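# Place blue foam block, or else cardboard box, in tote

## Task

Look for a blue foam block sitting on any shelf in the room; if one exists, move it into the tote near the door, and if none exists, move the cardboard box into that tote instead. The placed item must lie fully within the tote's rim with nothing sticking out past it, and it must stay there without the robot holding it. The robot must not tip over or be left leaning.

## Robot and tools

Robot: a Hello Robot Stretch 4, roughly 1.6 m tall. It has one arm on an omni-wheel base: a lift that slides up a mast, an arm that telescopes forward, a three-joint wrist (yaw, pitch, roll) and a two-finger gripper. The base rim lies within 0.23 m of the base origin. Cameras on the robot: head_camera (pinhole, 420x560), head_left_camera and head_right_camera (fisheye, 420x672) and wrist_camera (pinhole, 616x392).

Frames: the base frame sits on the floor below the base centre, with x ahead, y to the left and z up. hand_pose is reported in this frame as a point between the open fingertips; when all wrist joints read zero its axes line up with the base frame, but the printed position may be somewhat off. The odometry frame is where the base frame was when the scene began.

execute_actions: argument "actions" is a list holding one action or nothing (an empty list only reports state and images). Optional "cameras" picks which images come back: a list drawn from head_camera, head_left_camera, head_right_camera, wrist_camera, or "all"; omitted or null means all, [] means none, and an unrecognised name rejects the call. An action may carry "base", "joints" or both, plus optional "pace" and "contact_limits"; or it may be {"end_of_arm": "enable_torque"} by itself, which re-powers any wrist or gripper motor that shut off and makes it hold still. The motions in one action begin at the same moment and may finish at different times.

"base" holds exactly one key, each a relative offset from where the base last reported itself: translate_m (metres, -2 to 2, positive drives forward, no turning), strafe_m (metres, -2 to 2, positive slides left, no turning), rotate_rad (radians, -3.2 to 3.2, positive turns counter-clockwise seen from above, in place).

"joints" is a single object keyed by joint name, each value an absolute target: lift_m 0 to 1.2 m; arm_m 0 to 0.55 m of extension; wrist_yaw_rad -1.134 to 4.276 (0 points ahead, positive swings left, 3.14 stows it backward, beyond 3.4 the arm may block it); wrist_pitch_rad -1.117 to 4.259 (0 level, 1.57 pointing down); wrist_roll_rad -1.117 to 4.259 (0 puts the fingers level with each other, positive turns clockwise viewed from behind); gripper_m -0.038 to 0.141 m fingertip gap (negative means the tips squeeze together). Done tolerances: lift and arm ±0.004, yaw and roll ±0.02, pitch ±0.05, gripper ±0.004. Joint targets past their range get clipped and the result mentions it; other bad values or unknown keys reject the whole call with no motion. Anything you omit may keep driving toward its previous target without the status showing it. One action runs 15 s at most.

"pace": "slow", "default", "fast" or "max"; base top speeds are 0.1/0.3/0.4/0.6 m/s and 1/2/3/4 rad/s. With lift_m over 0.2 at the start of a base move, speed is capped lower, down to 0.3 m/s and 1 rad/s at full height. "contact_limits" takes only arm_m, from 0 (gentlest) to 0.75 (firmest), default 0.5.

wait: "seconds" 0 to 10; commands nothing and returns state and images. zoom_image: "camera" plus "region" [x0, y0, x1, y1] in pixels from the image's top-left, no more than 504x504, on the most recent full image of that camera. finished_scene: "scene" integer; closes the scene permanently once the last command has been held, and reports success. Replying with no tool call ends everything. If a result reports a stop, later execute_actions, wait and finished_scene calls in that same reply are skipped.

Result lines: base_status and joint_status tell how each motion ended: "done" (for the base, wheels turned the commanded amount even if they slipped), "off_target" (resting short, maybe still pushing), "contact_stop_at_<key>" (something blocked it; lift, arm or wheels then go slack, a slack lift may sag under load, slack wheels may roll), "limit_stop_at_<name>", "time_out", "torque_fault". After a stop the old target is dropped. on_its_own covers things not commanded in this call; its "held at" value is the target, not the actual position. lidar_m: 12 rough distances in 30-degree sectors, first straight ahead then counter-clockwise (4th left, 7th behind, 10th right); "-" means nothing seen or closer than 0.25 m; it sees from about 0.15 m up to robot height and can miss glass, thin legs and things behind. wrist_depth_mm: a 7x7 grid of median depths, 100 to 2000 mm, from the top left; the robot's own parts appear. base_odometry counts wheel turns only; heading -3.142 to 3.142, positive left. If turned_by_wheels and turned_by_imu differ by over about 0.1 rad, a bump or slip happened and heading is off by roughly their difference. base_tilt in degrees (forward and right positive) has a fixed offset up to about 1.5. motor_effort is percent of maximum, signed toward larger joint values, with the action's peak in brackets; readings are noisy and offset. Wheel efforts are positive when pushing a right turn.

Gripping: command a gap smaller than the object; the further below, the harder the squeeze and the more the object slides toward the wrist. Only a clear change in gripper effort (at commands of 0 or above) suggests a real grip. Tips pressed onto a surface can jam; lift to free them.

Avoid: turning or driving with over 1 kg held and arm_m above 0.2, especially at fast paces; steady pushes or pulls, worse with the gripper high or a high contact limit; leaning past 6 degrees (limit_stop_at_tilt makes lift, arm and wheels slack and unresponsive). A wrist motor straining at its maximum, e.g. gripper pressed into something or over about 2 kg held level, shuts off (torque_fault) until enable_torque. limit_stop_at_own_body happens near the robot's body, notably with pitch below -0.2 combined with roll below -0.4 or above 4; move away from the body to recover. To unfold at scene start, send lift_m 0.4 with wrist_yaw_rad 0 together. Drops, slams, hard hits and shoves lower the result; loose objects can occasionally get nudged. The simulation keeps running while you compose replies.

Each tool is called after "Call:" by a JSON object that holds its "op" and its "data", one argument or row to a line.

## Session

I'll start by looking at the current state and images.

Call:
{"op": "execute_actions", "data": {
  "actions": []
}}

Scene clock: 0.00 s.
base_odometry: x=+0.000 y=+0.000 heading=+0.000 (m, m, rad; odometry frame)
turned_by_wheels: +0.000 (rad since the last result)
turned_by_imu: +0.000 (rad since the last result)
base_tilt: forward=+0.5 right=-0.4 (deg)
lidar_m: 0.96 1.05 1.58 2.27 0.96 0.76 0.75 0.81 1.20 1.16 1.24 0.98
base_status: not commanded
joint_positions: lift_m=+0.236 arm_m=-0.002 wrist_yaw_rad=+3.222 wrist_pitch_rad=+0.019 wrist_roll_rad=-0.008 gripper_m=+0.057
joint_status: not commanded
motor_effort: lift_m=+20 arm_m=-1 wrist_yaw_rad=-1 wrist_pitch_rad=-8 wrist_roll_rad=+0 gripper_m=-3 wheel_0=+0 wheel_1=+0 wheel_2=+0 (%)
hand_pose: x=-0.1252 y=+0.0639 z=+0.4082 quat_wxyz=(-0.040, -0.010, -0.004, +0.999) (m; base frame)
wrist_depth_mm: - - 138 904 866 842 820 / - - 135 891 866 842 820 / - 107 134 866 854 831 809 / 133 133 147 866 842 820 798 / 917 904 878 854 831 809 778 / 917 891 213 854 809 798 768 / 904 878 866 831 492 788 768
pictures: head_camera, head_left_camera, head_right_camera, wrist_camera
Images, in order (width x height): head_camera 420x560, head_left_camera 420x672, head_right_camera 420x672, wrist_camera 616x392.

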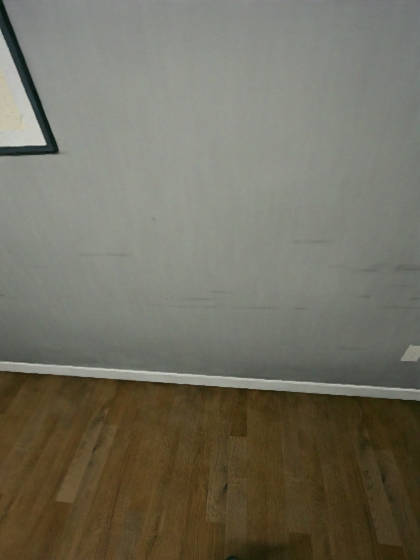

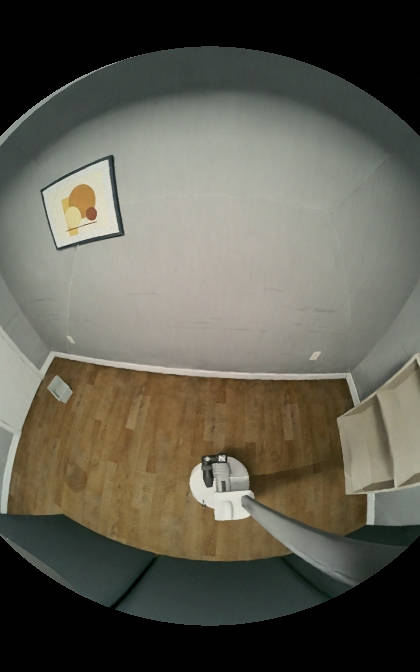

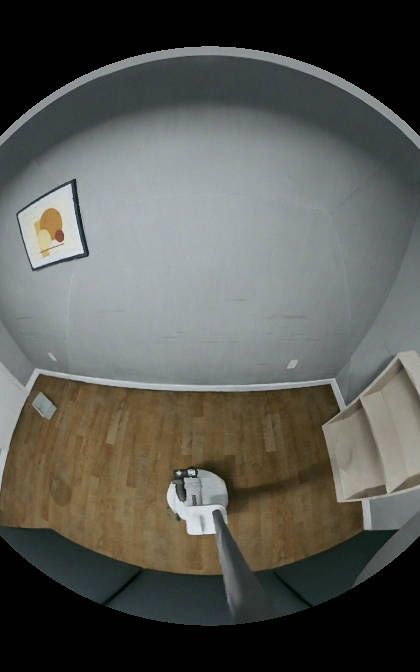

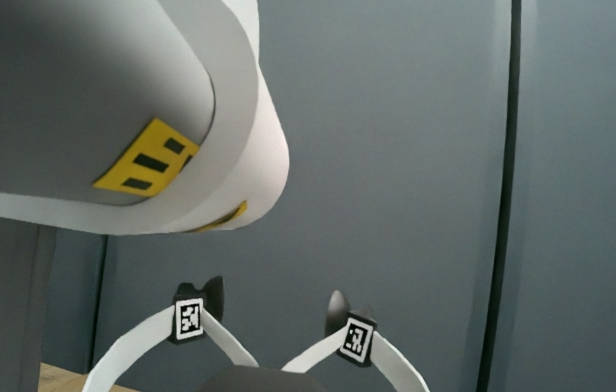

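Call:
{"op": "zoom_image", "data": {
  "camera": "head_right_camera",
  "region": [280, 330, 420, 540]
}}

Call:
{"op": "zoom_image", "data": {
  "camera": "head_left_camera",
  "region": [0, 300, 160, 540]
}}

Region (280, 330, 420, 540) of head_right_camera's 420x672 image, scaled by 2.400, with more detail than that image has.

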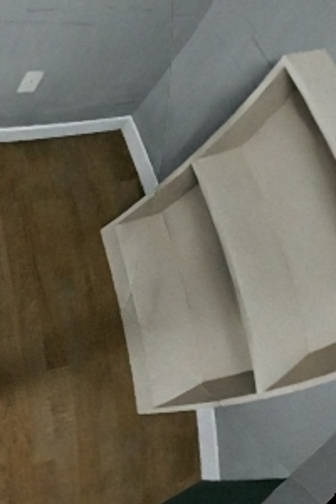

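Region (0, 300, 160, 540) of head_left_camera's 420x672 image, scaled by 2.100, with more detail than that image has.

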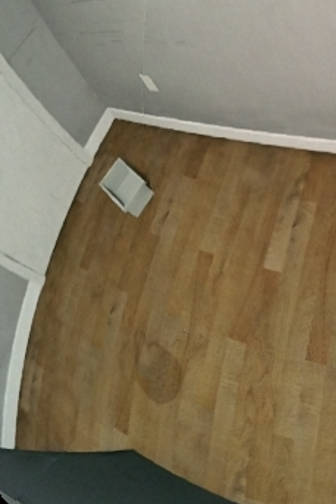

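Call:
{"op": "execute_actions", "data": {
  "actions": [
    {"base": {"rotate_rad": -1.57}, "joints": {"lift_m": 0.4, "wrist_yaw_rad": 0}, "pace": "fast"}
  ]
}}

Scene clock: 3.03 s.
base_odometry: x=+0.000 y=+0.000 heading=-1.570 (m, m, rad; odometry frame)
turned_by_wheels: -1.570 (rad since the last result)
turned_by_imu: -1.591 (rad since the last result)
base_tilt: forward=+0.4 right=-0.4 (deg)
lidar_m: 1.15 1.24 0.98 0.96 1.05 1.58 2.27 0.97 0.76 0.75 0.81 1.19
base_status: done
joint_positions: lift_m=+0.400 arm_m=-0.002 wrist_yaw_rad=+0.000 wrist_pitch_rad=+0.019 wrist_roll_rad=-0.008 gripper_m=+0.057
joint_status: all done
motor_effort: lift_m=+22(26) arm_m=-1(1) wrist_yaw_rad=-2(7) wrist_pitch_rad=-7(8) wrist_roll_rad=-1(1) gripper_m=-4(4) wheel_0=+0(7) wheel_1=-1(7) wheel_2=-1(8) (%)
hand_pose: x=+0.4578 y=-0.0873 z=+0.5724 quat_wxyz=(+1.000, -0.004, +0.010, +0.000) (m; base frame)
wrist_depth_mm: 1229 1336 1308 1281 1281 1255 1229 / 1281 1281 1255 1118 1078 1255 1205 / 1308 1205 1229 1205 1205 1229 1160 / 1281 1138 1205 1205 1182 1229 1098 / 1255 1138 1182 1182 1160 1205 1098 / 1255 1060 213 1160 1160 1205 1042 / 1255 917 1182 1160 539 1160 1025
pictures: head_camera, head_left_camera, head_right_camera, wrist_camera
Images, in order (width x height): head_camera 420x560, head_left_camera 420x672, head_right_camera 420x672, wrist_camera 616x392.

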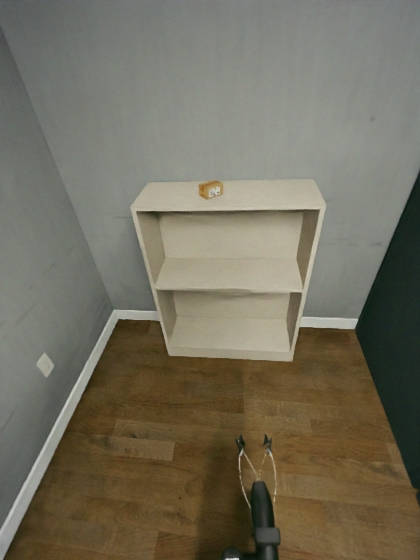

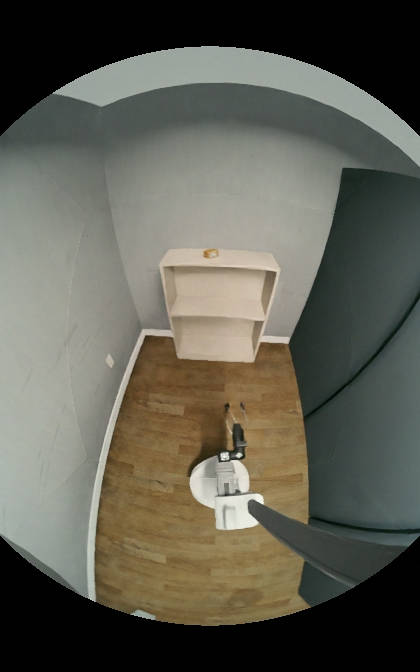

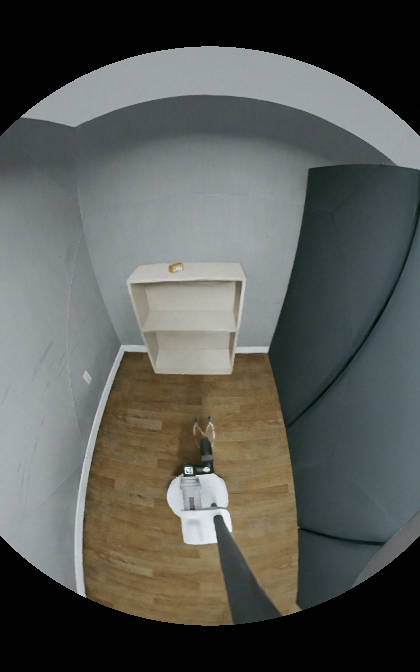

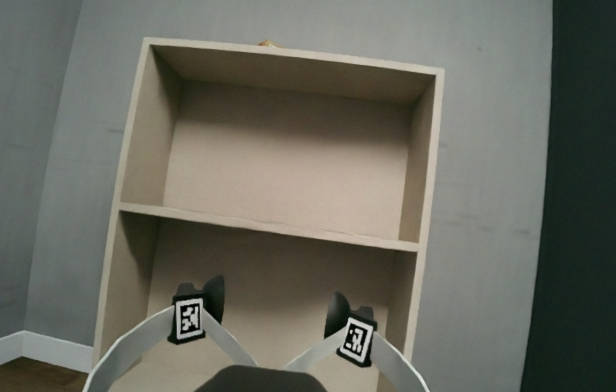

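Call:
{"op": "execute_actions", "data": {
  "actions": [
    {"base": {"rotate_rad": -1.55}, "pace": "fast"}
  ]
}}

Scene clock: 5.10 s.
base_odometry: x=+0.000 y=+0.000 heading=-3.121 (m, m, rad; odometry frame)
turned_by_wheels: -1.550 (rad since the last result)
turned_by_imu: -1.571 (rad since the last result)
base_tilt: forward=+0.3 right=-0.5 (deg)
lidar_m: 0.75 0.82 1.19 1.15 1.23 0.97 0.97 1.05 1.61 2.27 0.96 0.76
base_status: done
joint_positions: lift_m=+0.400 arm_m=-0.002 wrist_yaw_rad=+0.000 wrist_pitch_rad=+0.019 wrist_roll_rad=-0.008 gripper_m=+0.057
joint_status: not commanded
motor_effort: lift_m=+22(23) arm_m=-1(1) wrist_yaw_rad=+0(1) wrist_pitch_rad=-7(7) wrist_roll_rad=+0(0) gripper_m=-4(4) wheel_0=-2(7) wheel_1=-2(8) wheel_2=-2(8) (%)
hand_pose: x=+0.4578 y=-0.0875 z=+0.5725 quat_wxyz=(+1.000, -0.004, +0.010, +0.000) (m; base frame)
wrist_depth_mm: 569 559 549 539 530 521 517 / 564 554 544 535 525 517 508 / 554 549 535 525 521 512 504 / 544 539 535 521 512 504 500 / 544 530 525 517 508 500 492 / 535 525 213 512 500 492 488 / 530 517 512 500 340 488 480
pictures: head_camera, head_left_camera, head_right_camera, wrist_camera
Images, in order (width x height): head_camera 420x560, head_left_camera 420x672, head_right_camera 420x672, wrist_camera 616x392.

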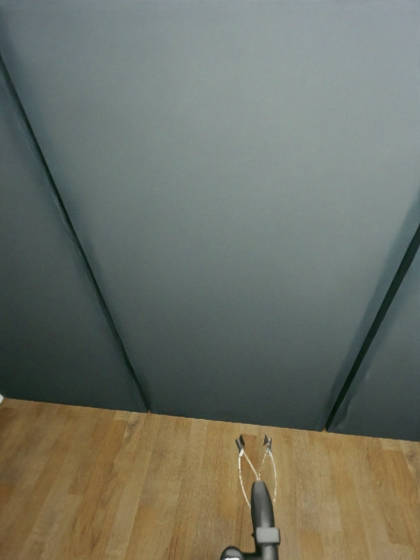

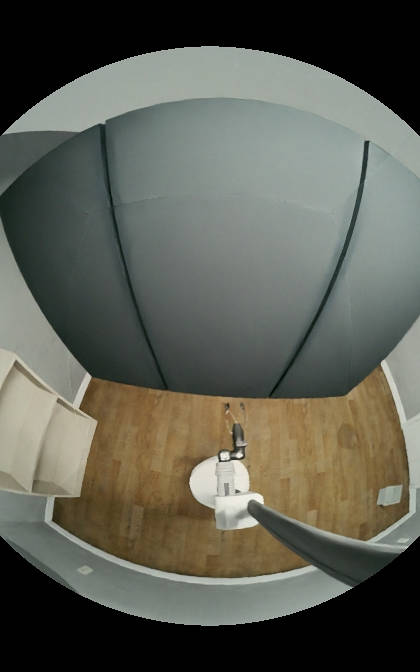

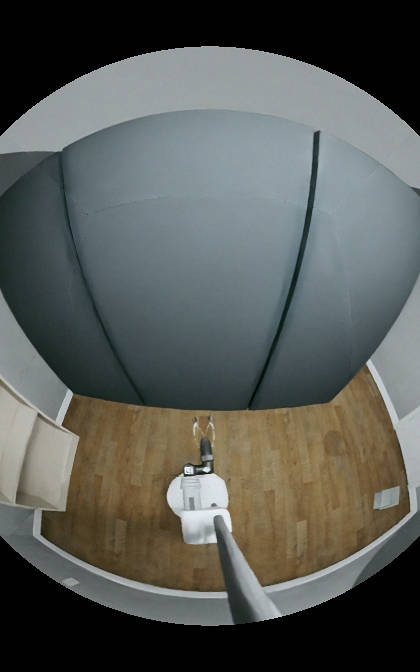

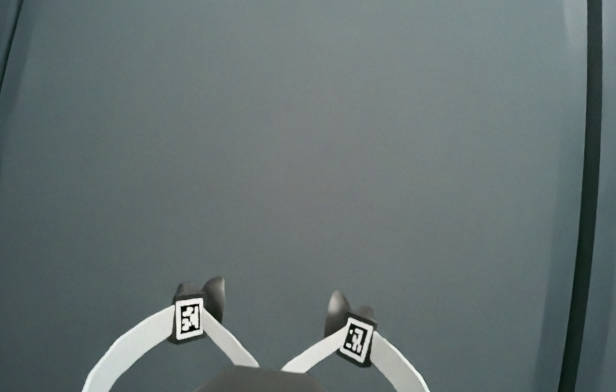

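Call:
{"op": "zoom_image", "data": {
  "camera": "head_left_camera",
  "region": [300, 340, 420, 540]
}}

Region (300, 340, 420, 540) of head_left_camera's 420x672 image, scaled by 2.520, with more detail than that image has; it fills the left 302 columns of this view, and the rest is white.

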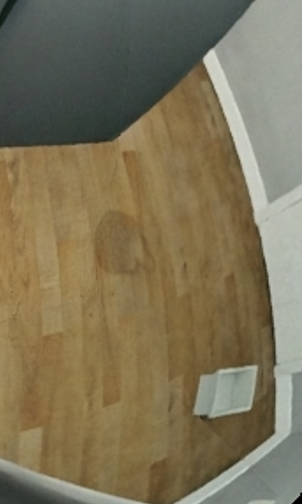

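Call:
{"op": "execute_actions", "data": {
  "actions": [
    {"base": {"rotate_rad": -1.5}, "pace": "fast"}
  ]
}}

Scene clock: 8.90 s.
base_odometry: x=+0.000 y=+0.000 heading=+1.662 (m, m, rad; odometry frame)
turned_by_wheels: -1.500 (rad since the last result)
turned_by_imu: -1.520 (rad since the last result)
base_tilt: forward=+0.5 right=-0.4 (deg)
lidar_m: 2.27 0.91 0.76 0.74 0.83 1.16 1.16 1.19 0.98 0.96 1.10 1.68
base_status: done
joint_positions: lift_m=+0.400 arm_m=-0.002 wrist_yaw_rad=+0.000 wrist_pitch_rad=+0.019 wrist_roll_rad=-0.008 gripper_m=+0.057
joint_status: not commanded
motor_effort: lift_m=+21(22) arm_m=-1(1) wrist_yaw_rad=+0(2) wrist_pitch_rad=-7(7) wrist_roll_rad=+0(1) gripper_m=-3(3) wheel_0=-1(7) wheel_1=-2(8) wheel_2=-2(8) (%)
hand_pose: x=+0.4578 y=-0.0875 z=+0.5725 quat_wxyz=(+1.000, -0.004, +0.010, +0.000) (m; base frame)
wrist_depth_mm: 891 1160 - - - - 1983 / 904 1229 - - - 1983 1863 / 931 - - - - 1983 1808 / 960 - - - 1983 1921 1756 / 976 - - - 1983 1921 1661 / 991 1921 213 - 1921 1921 1576 / 1008 1281 1499 1576 891 1863 1576
pictures: head_camera, head_left_camera, head_right_camera, wrist_camera
Images, in order (width x height): head_camera 420x560, head_left_camera 420x672, head_right_camera 420x672, wrist_camera 616x392.

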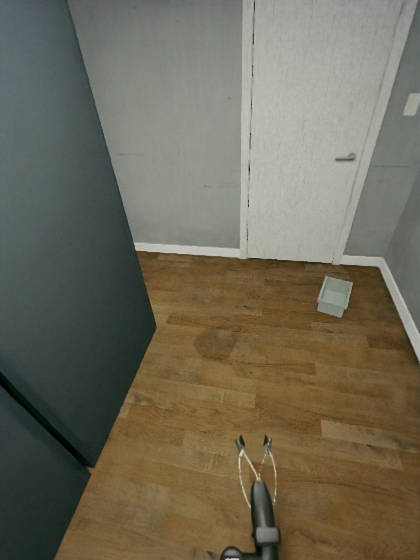

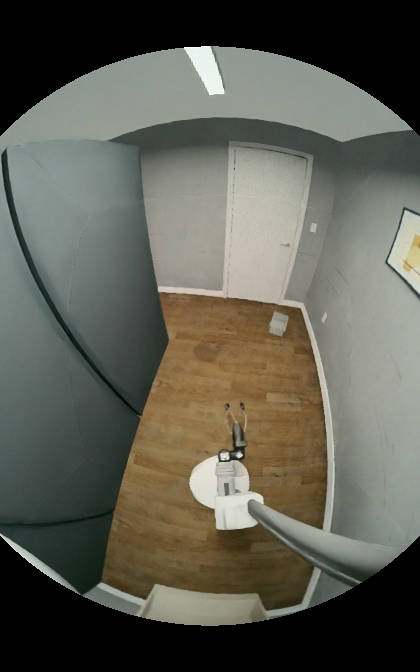

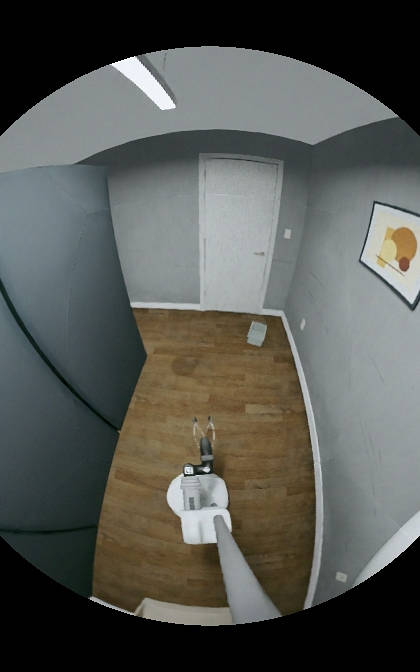

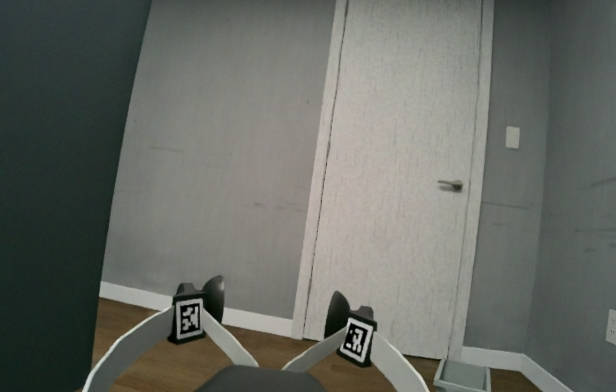

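Call:
{"op": "zoom_image", "data": {
  "camera": "head_camera",
  "region": [130, 240, 400, 400]
}}

Region (130, 240, 400, 400) of head_camera's 420x560 image, scaled by 1.867, with more detail than that image has; it fills the top 299 rows of this view, and the rest is white.

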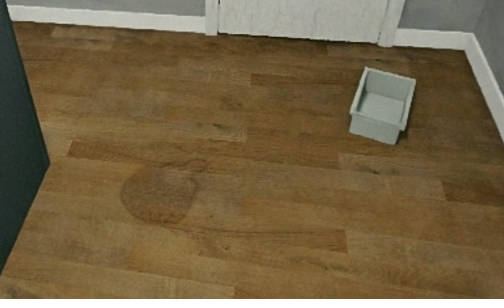

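Call:
{"op": "execute_actions", "data": {
  "actions": [
    {"base": {"translate_m": 1.75}, "joints": {"wrist_yaw_rad": 1.4}, "pace": "max"}
  ]
}}

Scene clock: 16.57 s.
base_odometry: x=-0.160 y=+1.743 heading=+1.662 (m, m, rad; odometry frame)
turned_by_wheels: +0.000 (rad since the last result)
turned_by_imu: -0.005 (rad since the last result)
base_tilt: forward=+0.4 right=-0.2 (deg)
lidar_m: 0.56 0.66 1.06 0.87 0.58 0.75 2.88 1.59 0.73 0.74 0.67 0.55
base_status: done
joint_positions: lift_m=+0.400 arm_m=-0.002 wrist_yaw_rad=+1.400 wrist_pitch_rad=+0.019 wrist_roll_rad=-0.008 gripper_m=+0.057
joint_status: all done
motor_effort: lift_m=+22(21) arm_m=-1(1) wrist_yaw_rad=+0(10) wrist_pitch_rad=-7(8) wrist_roll_rad=+1(0) gripper_m=-4(4) wheel_0=-2(7) wheel_1=-1(7) wheel_2=+1(13) (%)
hand_pose: x=+0.3045 y=+0.2694 z=+0.5725 quat_wxyz=(+0.765, -0.009, +0.005, +0.644) (m; base frame)
wrist_depth_mm: - - - - 1576 723 512 / - - - - 1499 715 496 / - - - - 1397 683 480 / - - - - 1281 661 469 / - - - - 1182 634 452 / 1863 - 213 - 991 603 439 / 1336 1308 1499 1618 473 580 436
pictures: head_camera, head_left_camera, head_right_camera, wrist_camera
Images, in order (width x height): head_camera 420x560, head_left_camera 420x672, head_right_camera 420x672, wrist_camera 616x392.

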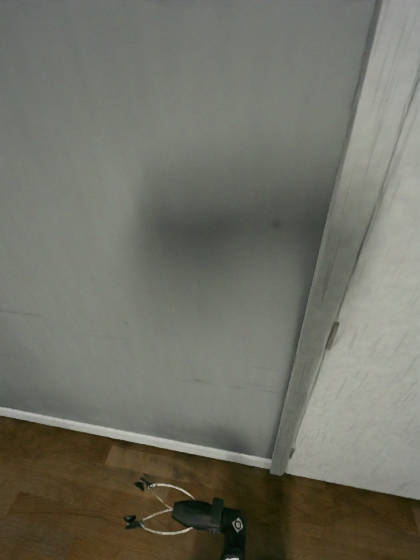

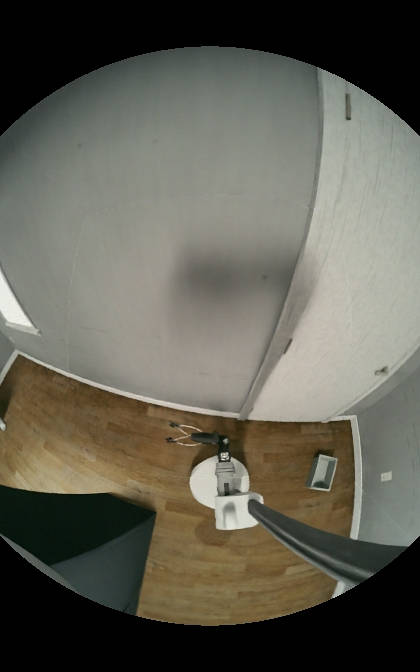

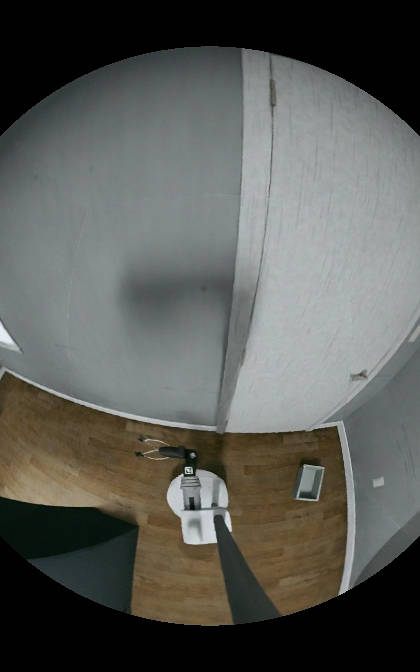

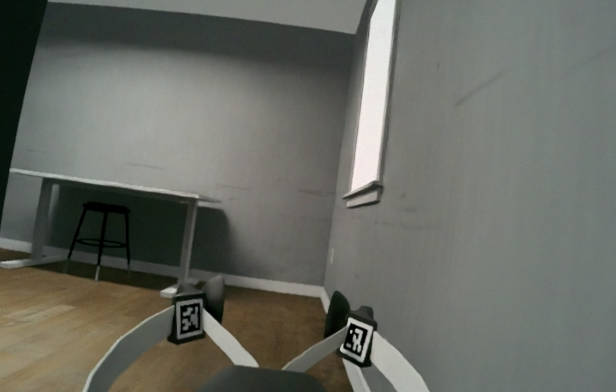

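Call:
{"op": "execute_actions", "data": {
  "actions": [
    {"base": {"rotate_rad": 1.36}, "joints": {"wrist_yaw_rad": 0.7}, "pace": "fast"}
  ]
}}

Scene clock: 19.43 s.
base_odometry: x=-0.160 y=+1.743 heading=+3.022 (m, m, rad; odometry frame)
turned_by_wheels: +1.360 (rad since the last result)
turned_by_imu: +1.378 (rad since the last result)
base_tilt: forward=+0.5 right=-0.4 (deg)
lidar_m: 2.11 0.56 0.60 1.53 1.91 1.39 0.79 0.82 0.57 0.55 0.61 0.81
base_status: done
joint_positions: lift_m=+0.400 arm_m=-0.002 wrist_yaw_rad=+0.700 wrist_pitch_rad=+0.019 wrist_roll_rad=-0.008 gripper_m=+0.057
joint_status: all done
motor_effort: lift_m=+22(22) arm_m=-1(1) wrist_yaw_rad=-1(5) wrist_pitch_rad=-7(8) wrist_roll_rad=+0(0) gripper_m=-3(3) wheel_0=-1(8) wheel_1=+0(6) wheel_2=+2(10) (%)
hand_pose: x=+0.4463 y=+0.1190 z=+0.5725 quat_wxyz=(+0.939, -0.007, +0.008, +0.343) (m; base frame)
wrist_depth_mm: 439 404 508 668 - - - / 418 413 512 676 - - - / 389 415 521 683 - - - / 377 424 530 699 - - - / 370 427 539 715 - - - / 373 413 213 683 - - - / 368 394 508 654 891 - -
pictures: head_camera, head_left_camera, head_right_camera, wrist_camera
Images, in order (width x height): head_camera 420x560, head_left_camera 420x672, head_right_camera 420x672, wrist_camera 616x392.

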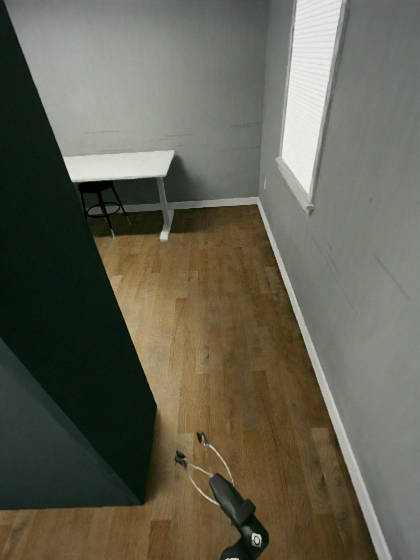

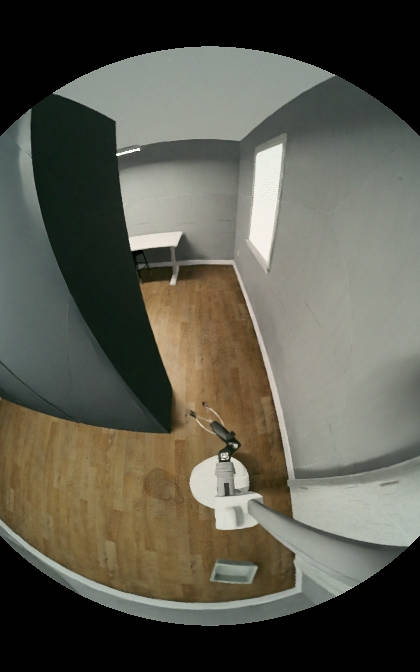

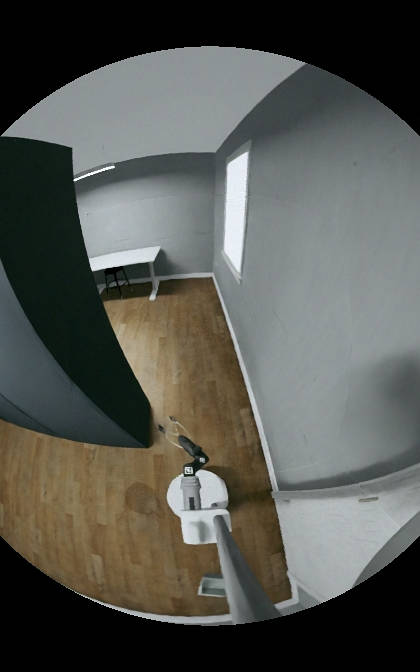

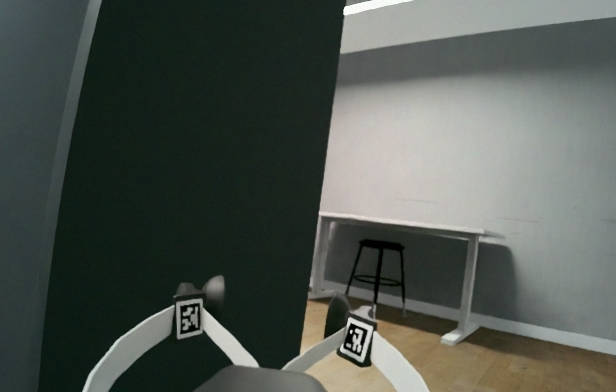

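Call:
{"op": "execute_actions", "data": {
  "actions": [
    {"base": {"translate_m": 1.45}, "pace": "max"}
  ]
}}

Scene clock: 24.30 s.
base_odometry: x=-1.600 y=+1.915 heading=+3.022 (m, m, rad; odometry frame)
turned_by_wheels: +0.000 (rad since the last result)
turned_by_imu: -0.004 (rad since the last result)
base_tilt: forward=+0.4 right=-0.4 (deg)
lidar_m: 1.79 1.27 1.68 2.40 0.83 0.70 2.28 0.79 0.57 0.53 0.53 0.72
base_status: done
joint_positions: lift_m=+0.400 arm_m=-0.002 wrist_yaw_rad=+0.700 wrist_pitch_rad=+0.019 wrist_roll_rad=-0.008 gripper_m=+0.057
joint_status: not commanded
motor_effort: lift_m=+21(22) arm_m=-1(1) wrist_yaw_rad=-1(0) wrist_pitch_rad=-7(7) wrist_roll_rad=-2(0) gripper_m=-3(3) wheel_0=+0(5) wheel_1=+0(5) wheel_2=+0(16) (%)
hand_pose: x=+0.4463 y=+0.1190 z=+0.5725 quat_wxyz=(+0.939, -0.007, +0.008, +0.343) (m; base frame)
wrist_depth_mm: - - - - 1921 1708 1499 / - - - - 1921 1661 1499 / - - - - 1863 1661 1464 / - - - - 1756 1618 1464 / - - - - 1756 1576 1397 / 1808 - 213 - 1756 1537 1397 / 1336 1308 1499 1618 759 1464 1366
pictures: head_camera, head_left_camera, head_right_camera, wrist_camera
Images, in order (width x height): head_camera 420x560, head_left_camera 420x672, head_right_camera 420x672, wrist_camera 616x392.

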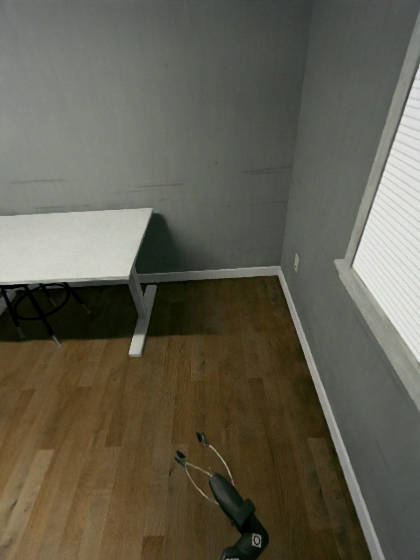

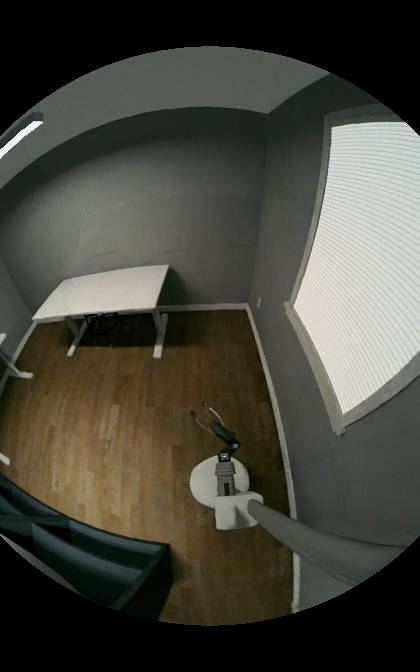

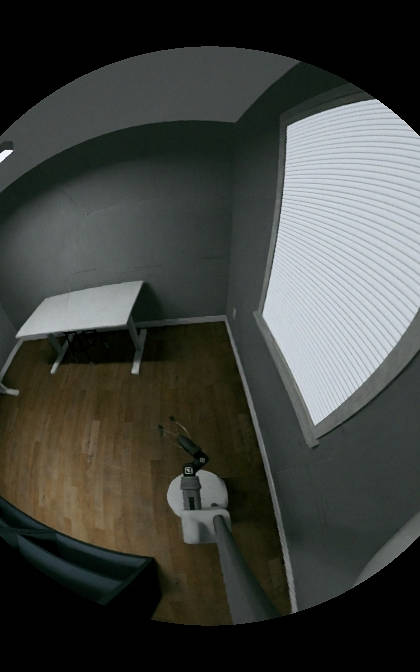

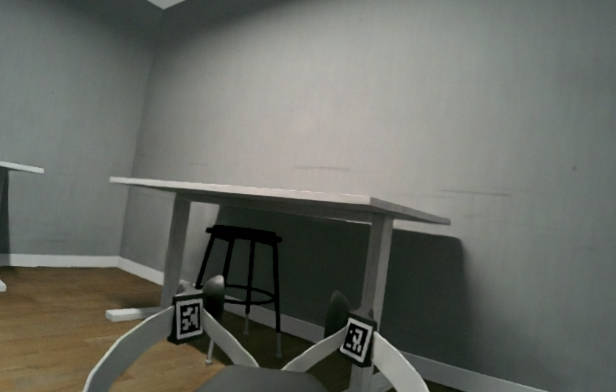

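Call:
{"op": "execute_actions", "data": {
  "actions": [
    {"base": {"rotate_rad": 2.2}, "joints": {"wrist_yaw_rad": 0}, "pace": "fast"}
  ]
}}

Scene clock: 26.70 s.
base_odometry: x=-1.600 y=+1.915 heading=-1.061 (m, m, rad; odometry frame)
turned_by_wheels: +2.200 (rad since the last result)
turned_by_imu: +2.229 (rad since the last result)
base_tilt: forward=+0.3 right=-0.5 (deg)
lidar_m: 0.76 0.70 1.62 0.72 0.56 0.54 0.56 0.84 1.30 1.27 1.89 1.71
base_status: done
joint_positions: lift_m=+0.400 arm_m=-0.002 wrist_yaw_rad=+0.000 wrist_pitch_rad=+0.019 wrist_roll_rad=-0.008 gripper_m=+0.057
joint_status: all done
motor_effort: lift_m=+21(22) arm_m=-1(1) wrist_yaw_rad=-1(5) wrist_pitch_rad=-7(7) wrist_roll_rad=-1(2) gripper_m=-3(4) wheel_0=+1(7) wheel_1=+1(8) wheel_2=+0(6) (%)
hand_pose: x=+0.4578 y=-0.0874 z=+0.5725 quat_wxyz=(+1.000, -0.004, +0.010, +0.000) (m; base frame)
wrist_depth_mm: 445 741 723 1336 1537 - - / 442 976 991 1060 1863 - - / 449 1025 1308 1255 1863 - - / 866 1042 1336 1255 - - - / 488 647 866 1182 1983 - - / 878 1008 213 1205 - - - / 878 960 1255 1160 798 1983 -
pictures: head_camera, head_left_camera, head_right_camera, wrist_camera
Images, in order (width x height): head_camera 420x560, head_left_camera 420x672, head_right_camera 420x672, wrist_camera 616x392.

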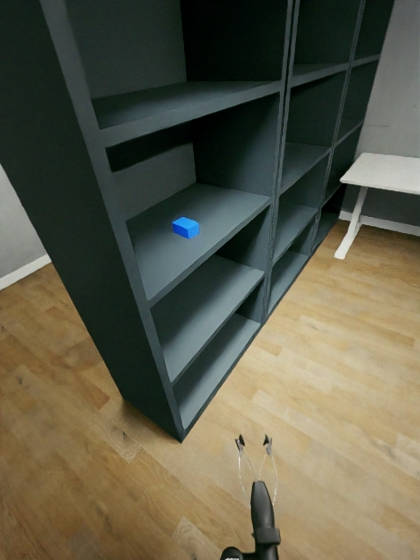

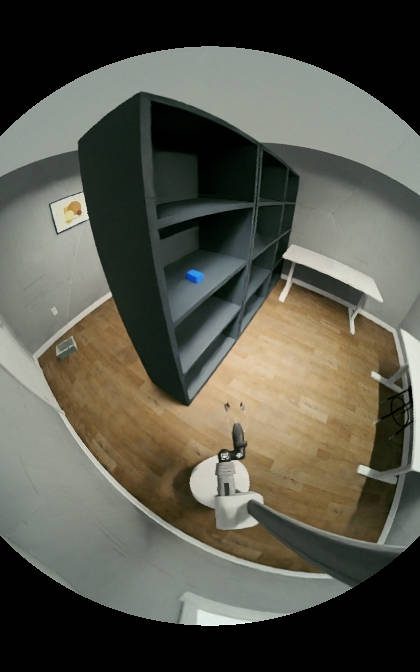

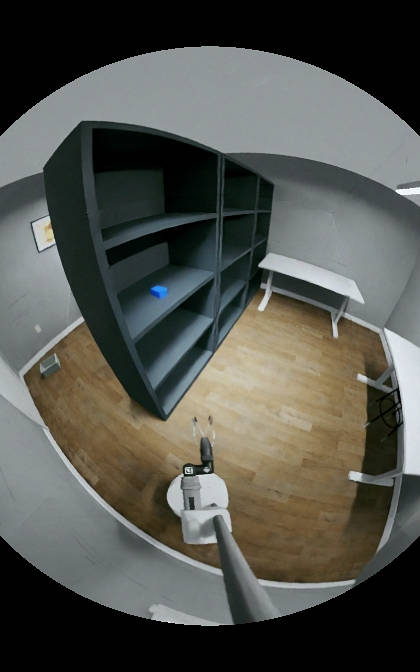

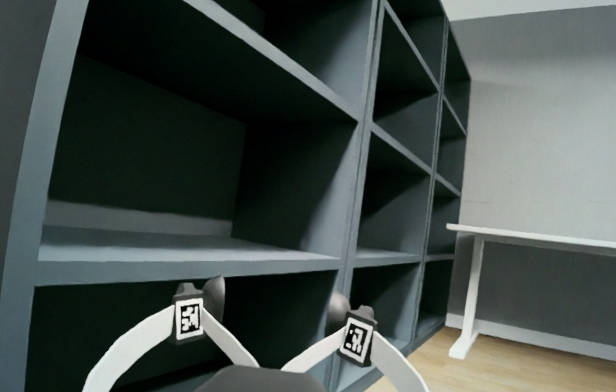

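There's a blue block on the nearest shelf unit. Let me zoom in.

Call:
{"op": "zoom_image", "data": {
  "camera": "head_camera",
  "region": [90, 140, 290, 320]
}}

Region (90, 140, 290, 320) of head_camera's 420x560 image, scaled by 2.520, with more detail than that image has; it fills the top 454 rows of this view, and the rest is white.

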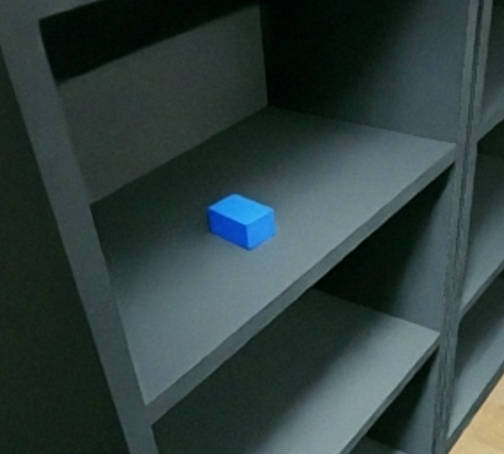

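Call:
{"op": "execute_actions", "data": {
  "actions": [
    {"base": {"rotate_rad": 0.92}, "joints": {"wrist_pitch_rad": 0.35, "gripper_m": 0.125}, "pace": "fast"}
  ]
}}

Scene clock: 31.30 s.
base_odometry: x=-1.600 y=+1.915 heading=-0.141 (m, m, rad; odometry frame)
turned_by_wheels: +0.920 (rad since the last result)
turned_by_imu: +0.932 (rad since the last result)
base_tilt: forward=+0.4 right=-0.3 (deg)
lidar_m: 2.19 0.83 0.58 0.55 0.54 0.72 1.91 1.27 1.72 2.40 0.85 0.70
base_status: done
joint_positions: lift_m=+0.400 arm_m=-0.002 wrist_yaw_rad=+0.000 wrist_pitch_rad=+0.352 wrist_roll_rad=-0.008 gripper_m=+0.125
joint_status: all done
motor_effort: lift_m=+21(21) arm_m=-1(1) wrist_yaw_rad=-1(1) wrist_pitch_rad=-7(2) wrist_roll_rad=+0(1) gripper_m=+0(2) wheel_0=-1(8) wheel_1=+0(5) wheel_2=+2(11) (%)
hand_pose: x=+0.4402 y=-0.0874 z=+0.4786 quat_wxyz=(+0.985, -0.004, +0.175, +0.001) (m; base frame)
wrist_depth_mm: 960 1397 - - - 615 445 / 991 1464 - - - 597 436 / 1025 1576 - - - 585 418 / 1060 1618 - - - 559 413 / 1078 1281 1397 1499 1464 539 399 / 904 191 1060 1118 809 517 399 / 768 788 809 842 190 496 415
pictures: head_camera, head_left_camera, head_right_camera, wrist_camera
Images, in order (width x height): head_camera 420x560, head_left_camera 420x672, head_right_camera 420x672, wrist_camera 616x392.

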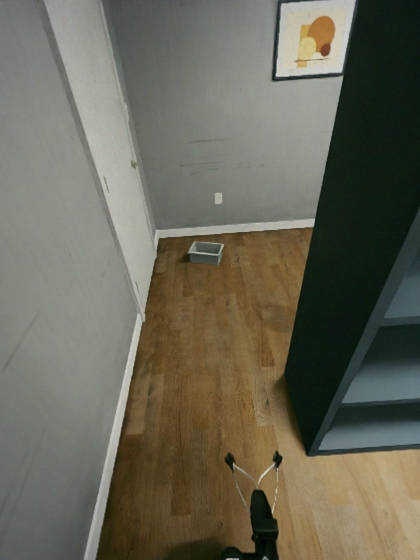

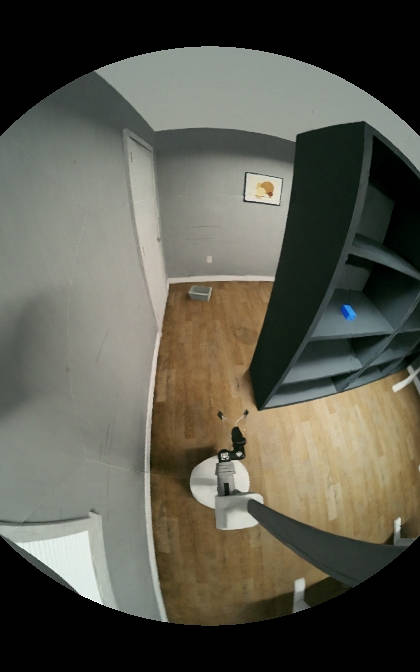

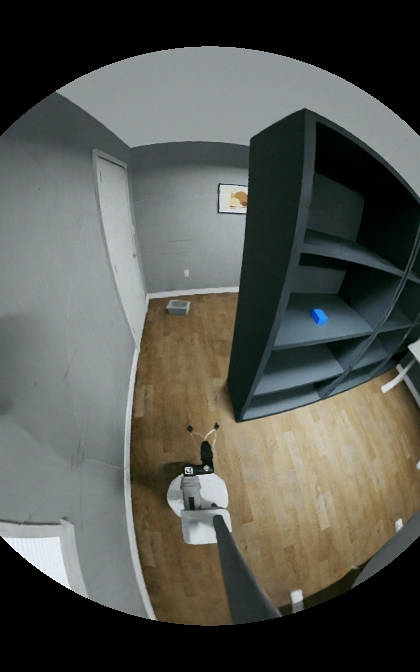

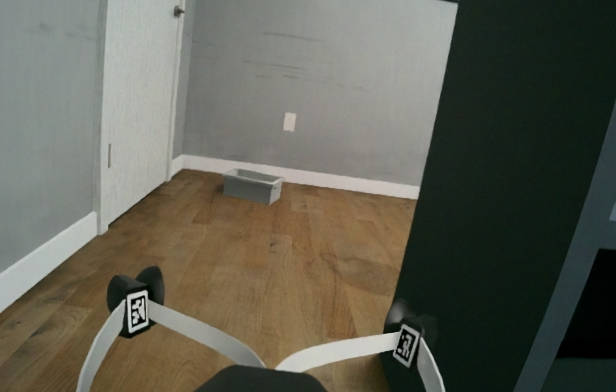

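Call:
{"op": "execute_actions", "data": {
  "actions": [
    {"base": {"strafe_m": -0.68}, "joints": {"lift_m": 0.88}, "pace": "max"}
  ]
}}

Scene clock: 35.80 s.
base_odometry: x=-1.695 y=+1.242 heading=-0.141 (m, m, rad; odometry frame)
turned_by_wheels: +0.000 (rad since the last result)
turned_by_imu: +0.001 (rad since the last result)
base_tilt: forward=+0.7 right=-0.4 (deg)
lidar_m: 0.59 0.61 1.30 1.21 1.25 1.69 1.16 1.22 1.69 1.73 0.89 0.63
base_status: done
joint_positions: lift_m=+0.880 arm_m=-0.002 wrist_yaw_rad=+0.000 wrist_pitch_rad=+0.352 wrist_roll_rad=-0.008 gripper_m=+0.125
joint_status: all done
motor_effort: lift_m=+22(26) arm_m=-1(1) wrist_yaw_rad=+0(1) wrist_pitch_rad=-7(8) wrist_roll_rad=-1(0) gripper_m=-2(1) wheel_0=-1(13) wheel_1=-1(11) wheel_2=+1(0) (%)
hand_pose: x=+0.4401 y=-0.0874 z=+0.9586 quat_wxyz=(+0.985, -0.004, +0.175, +0.001) (m; base frame)
wrist_depth_mm: 484 715 750 750 759 768 723 / 500 759 768 788 788 809 699 / 442 512 621 603 809 820 691 / 480 362 370 377 421 500 603 / 559 842 866 891 878 768 402 / 569 191 904 917 917 854 627 / 585 715 732 768 190 809 621
pictures: head_camera, head_left_camera, head_right_camera, wrist_camera
Images, in order (width x height): head_camera 420x560, head_left_camera 420x672, head_right_camera 420x672, wrist_camera 616x392.

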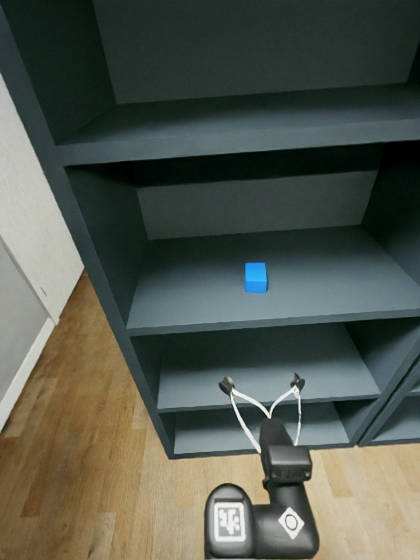

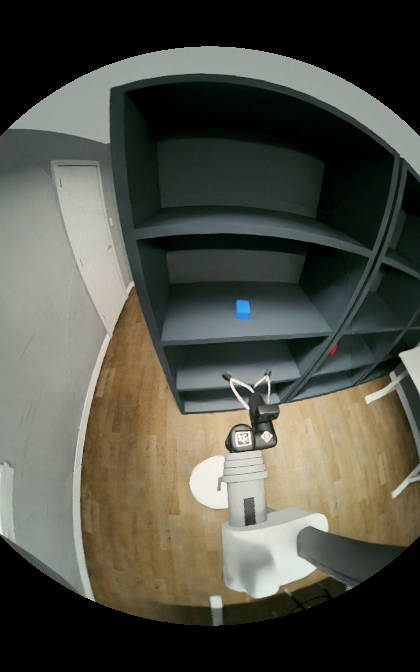

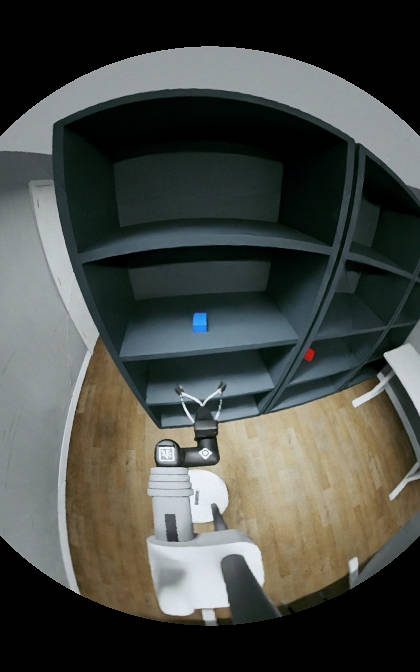

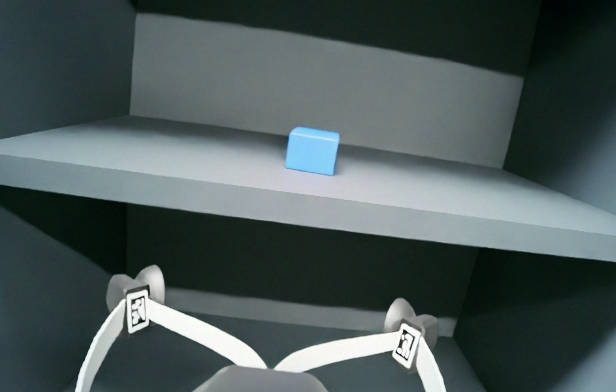

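Call:
{"op": "execute_actions", "data": {
  "actions": [
    {"base": {"strafe_m": -0.03}, "joints": {"lift_m": 0.94, "arm_m": 0.14}, "pace": "fast"}
  ],
  "cameras": ["head_camera", "wrist_camera"]
}}

Scene clock: 40.17 s.
base_odometry: x=-1.699 y=+1.212 heading=-0.141 (m, m, rad; odometry frame)
turned_by_wheels: +0.000 (rad since the last result)
turned_by_imu: +0.000 (rad since the last result)
base_tilt: forward=+0.3 right=-0.5 (deg)
lidar_m: 0.59 0.62 1.33 1.21 1.25 1.71 1.16 1.22 1.70 1.70 0.88 0.63
base_status: done
joint_positions: lift_m=+0.940 arm_m=+0.139 wrist_yaw_rad=+0.000 wrist_pitch_rad=+0.352 wrist_roll_rad=-0.008 gripper_m=+0.125
joint_status: all done
motor_effort: lift_m=+23(24) arm_m=+6(7) wrist_yaw_rad=-1(1) wrist_pitch_rad=-6(7) wrist_roll_rad=+0(1) gripper_m=-1(1) wheel_0=-1(8) wheel_1=-1(6) wheel_2=+0(3) (%)
hand_pose: x=+0.5806 y=-0.0874 z=+1.0185 quat_wxyz=(+0.985, -0.004, +0.175, +0.001) (m; base frame)
wrist_depth_mm: 535 609 615 621 634 634 640 / 554 634 634 647 654 668 647 / 569 654 668 668 676 683 640 / 424 462 508 559 683 707 621 / 300 324 345 351 418 462 500 / 242 191 265 283 297 322 338 / 640 750 252 253 190 270 273
pictures: head_camera, wrist_camera
Images, in order (width x height): head_camera 420x560, wrist_camera 616x392.

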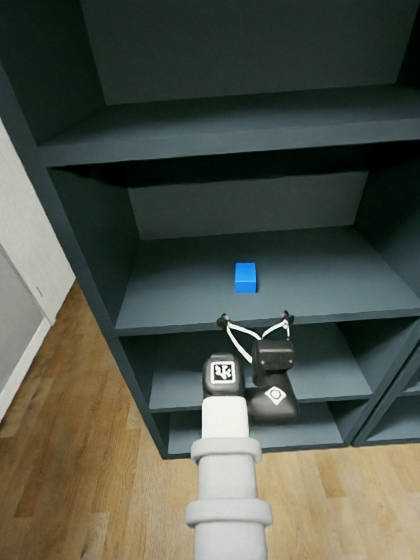

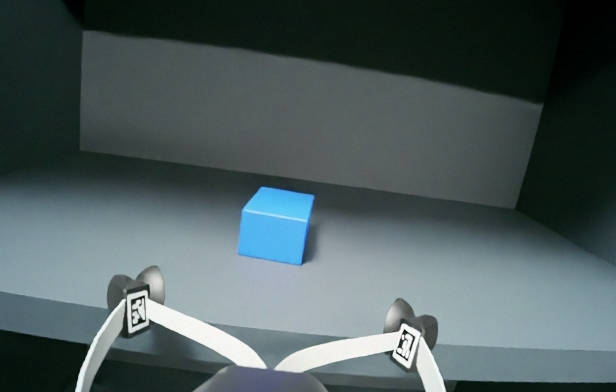

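Call:
{"op": "zoom_image", "data": {
  "camera": "wrist_camera",
  "region": [90, 150, 460, 392]
}}

Call:
{"op": "zoom_image", "data": {
  "camera": "head_camera",
  "region": [170, 230, 330, 430]
}}

Region (90, 150, 460, 392) of wrist_camera's 616x392 image, scaled by 1.362; it fills the top 330 rows of this view, and the rest is white.

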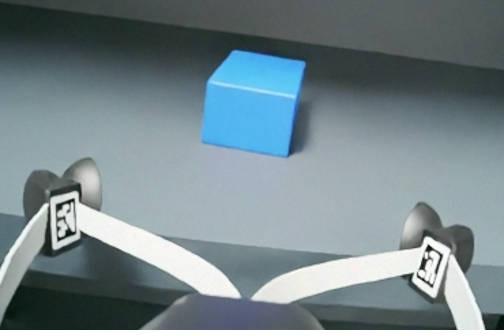

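Region (170, 230, 330, 430) of head_camera's 420x560 image, scaled by 2.520, with more detail than that image has; it fills the left 403 columns of this view, and the rest is white.

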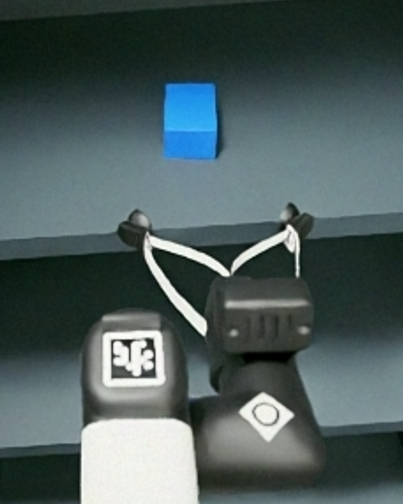

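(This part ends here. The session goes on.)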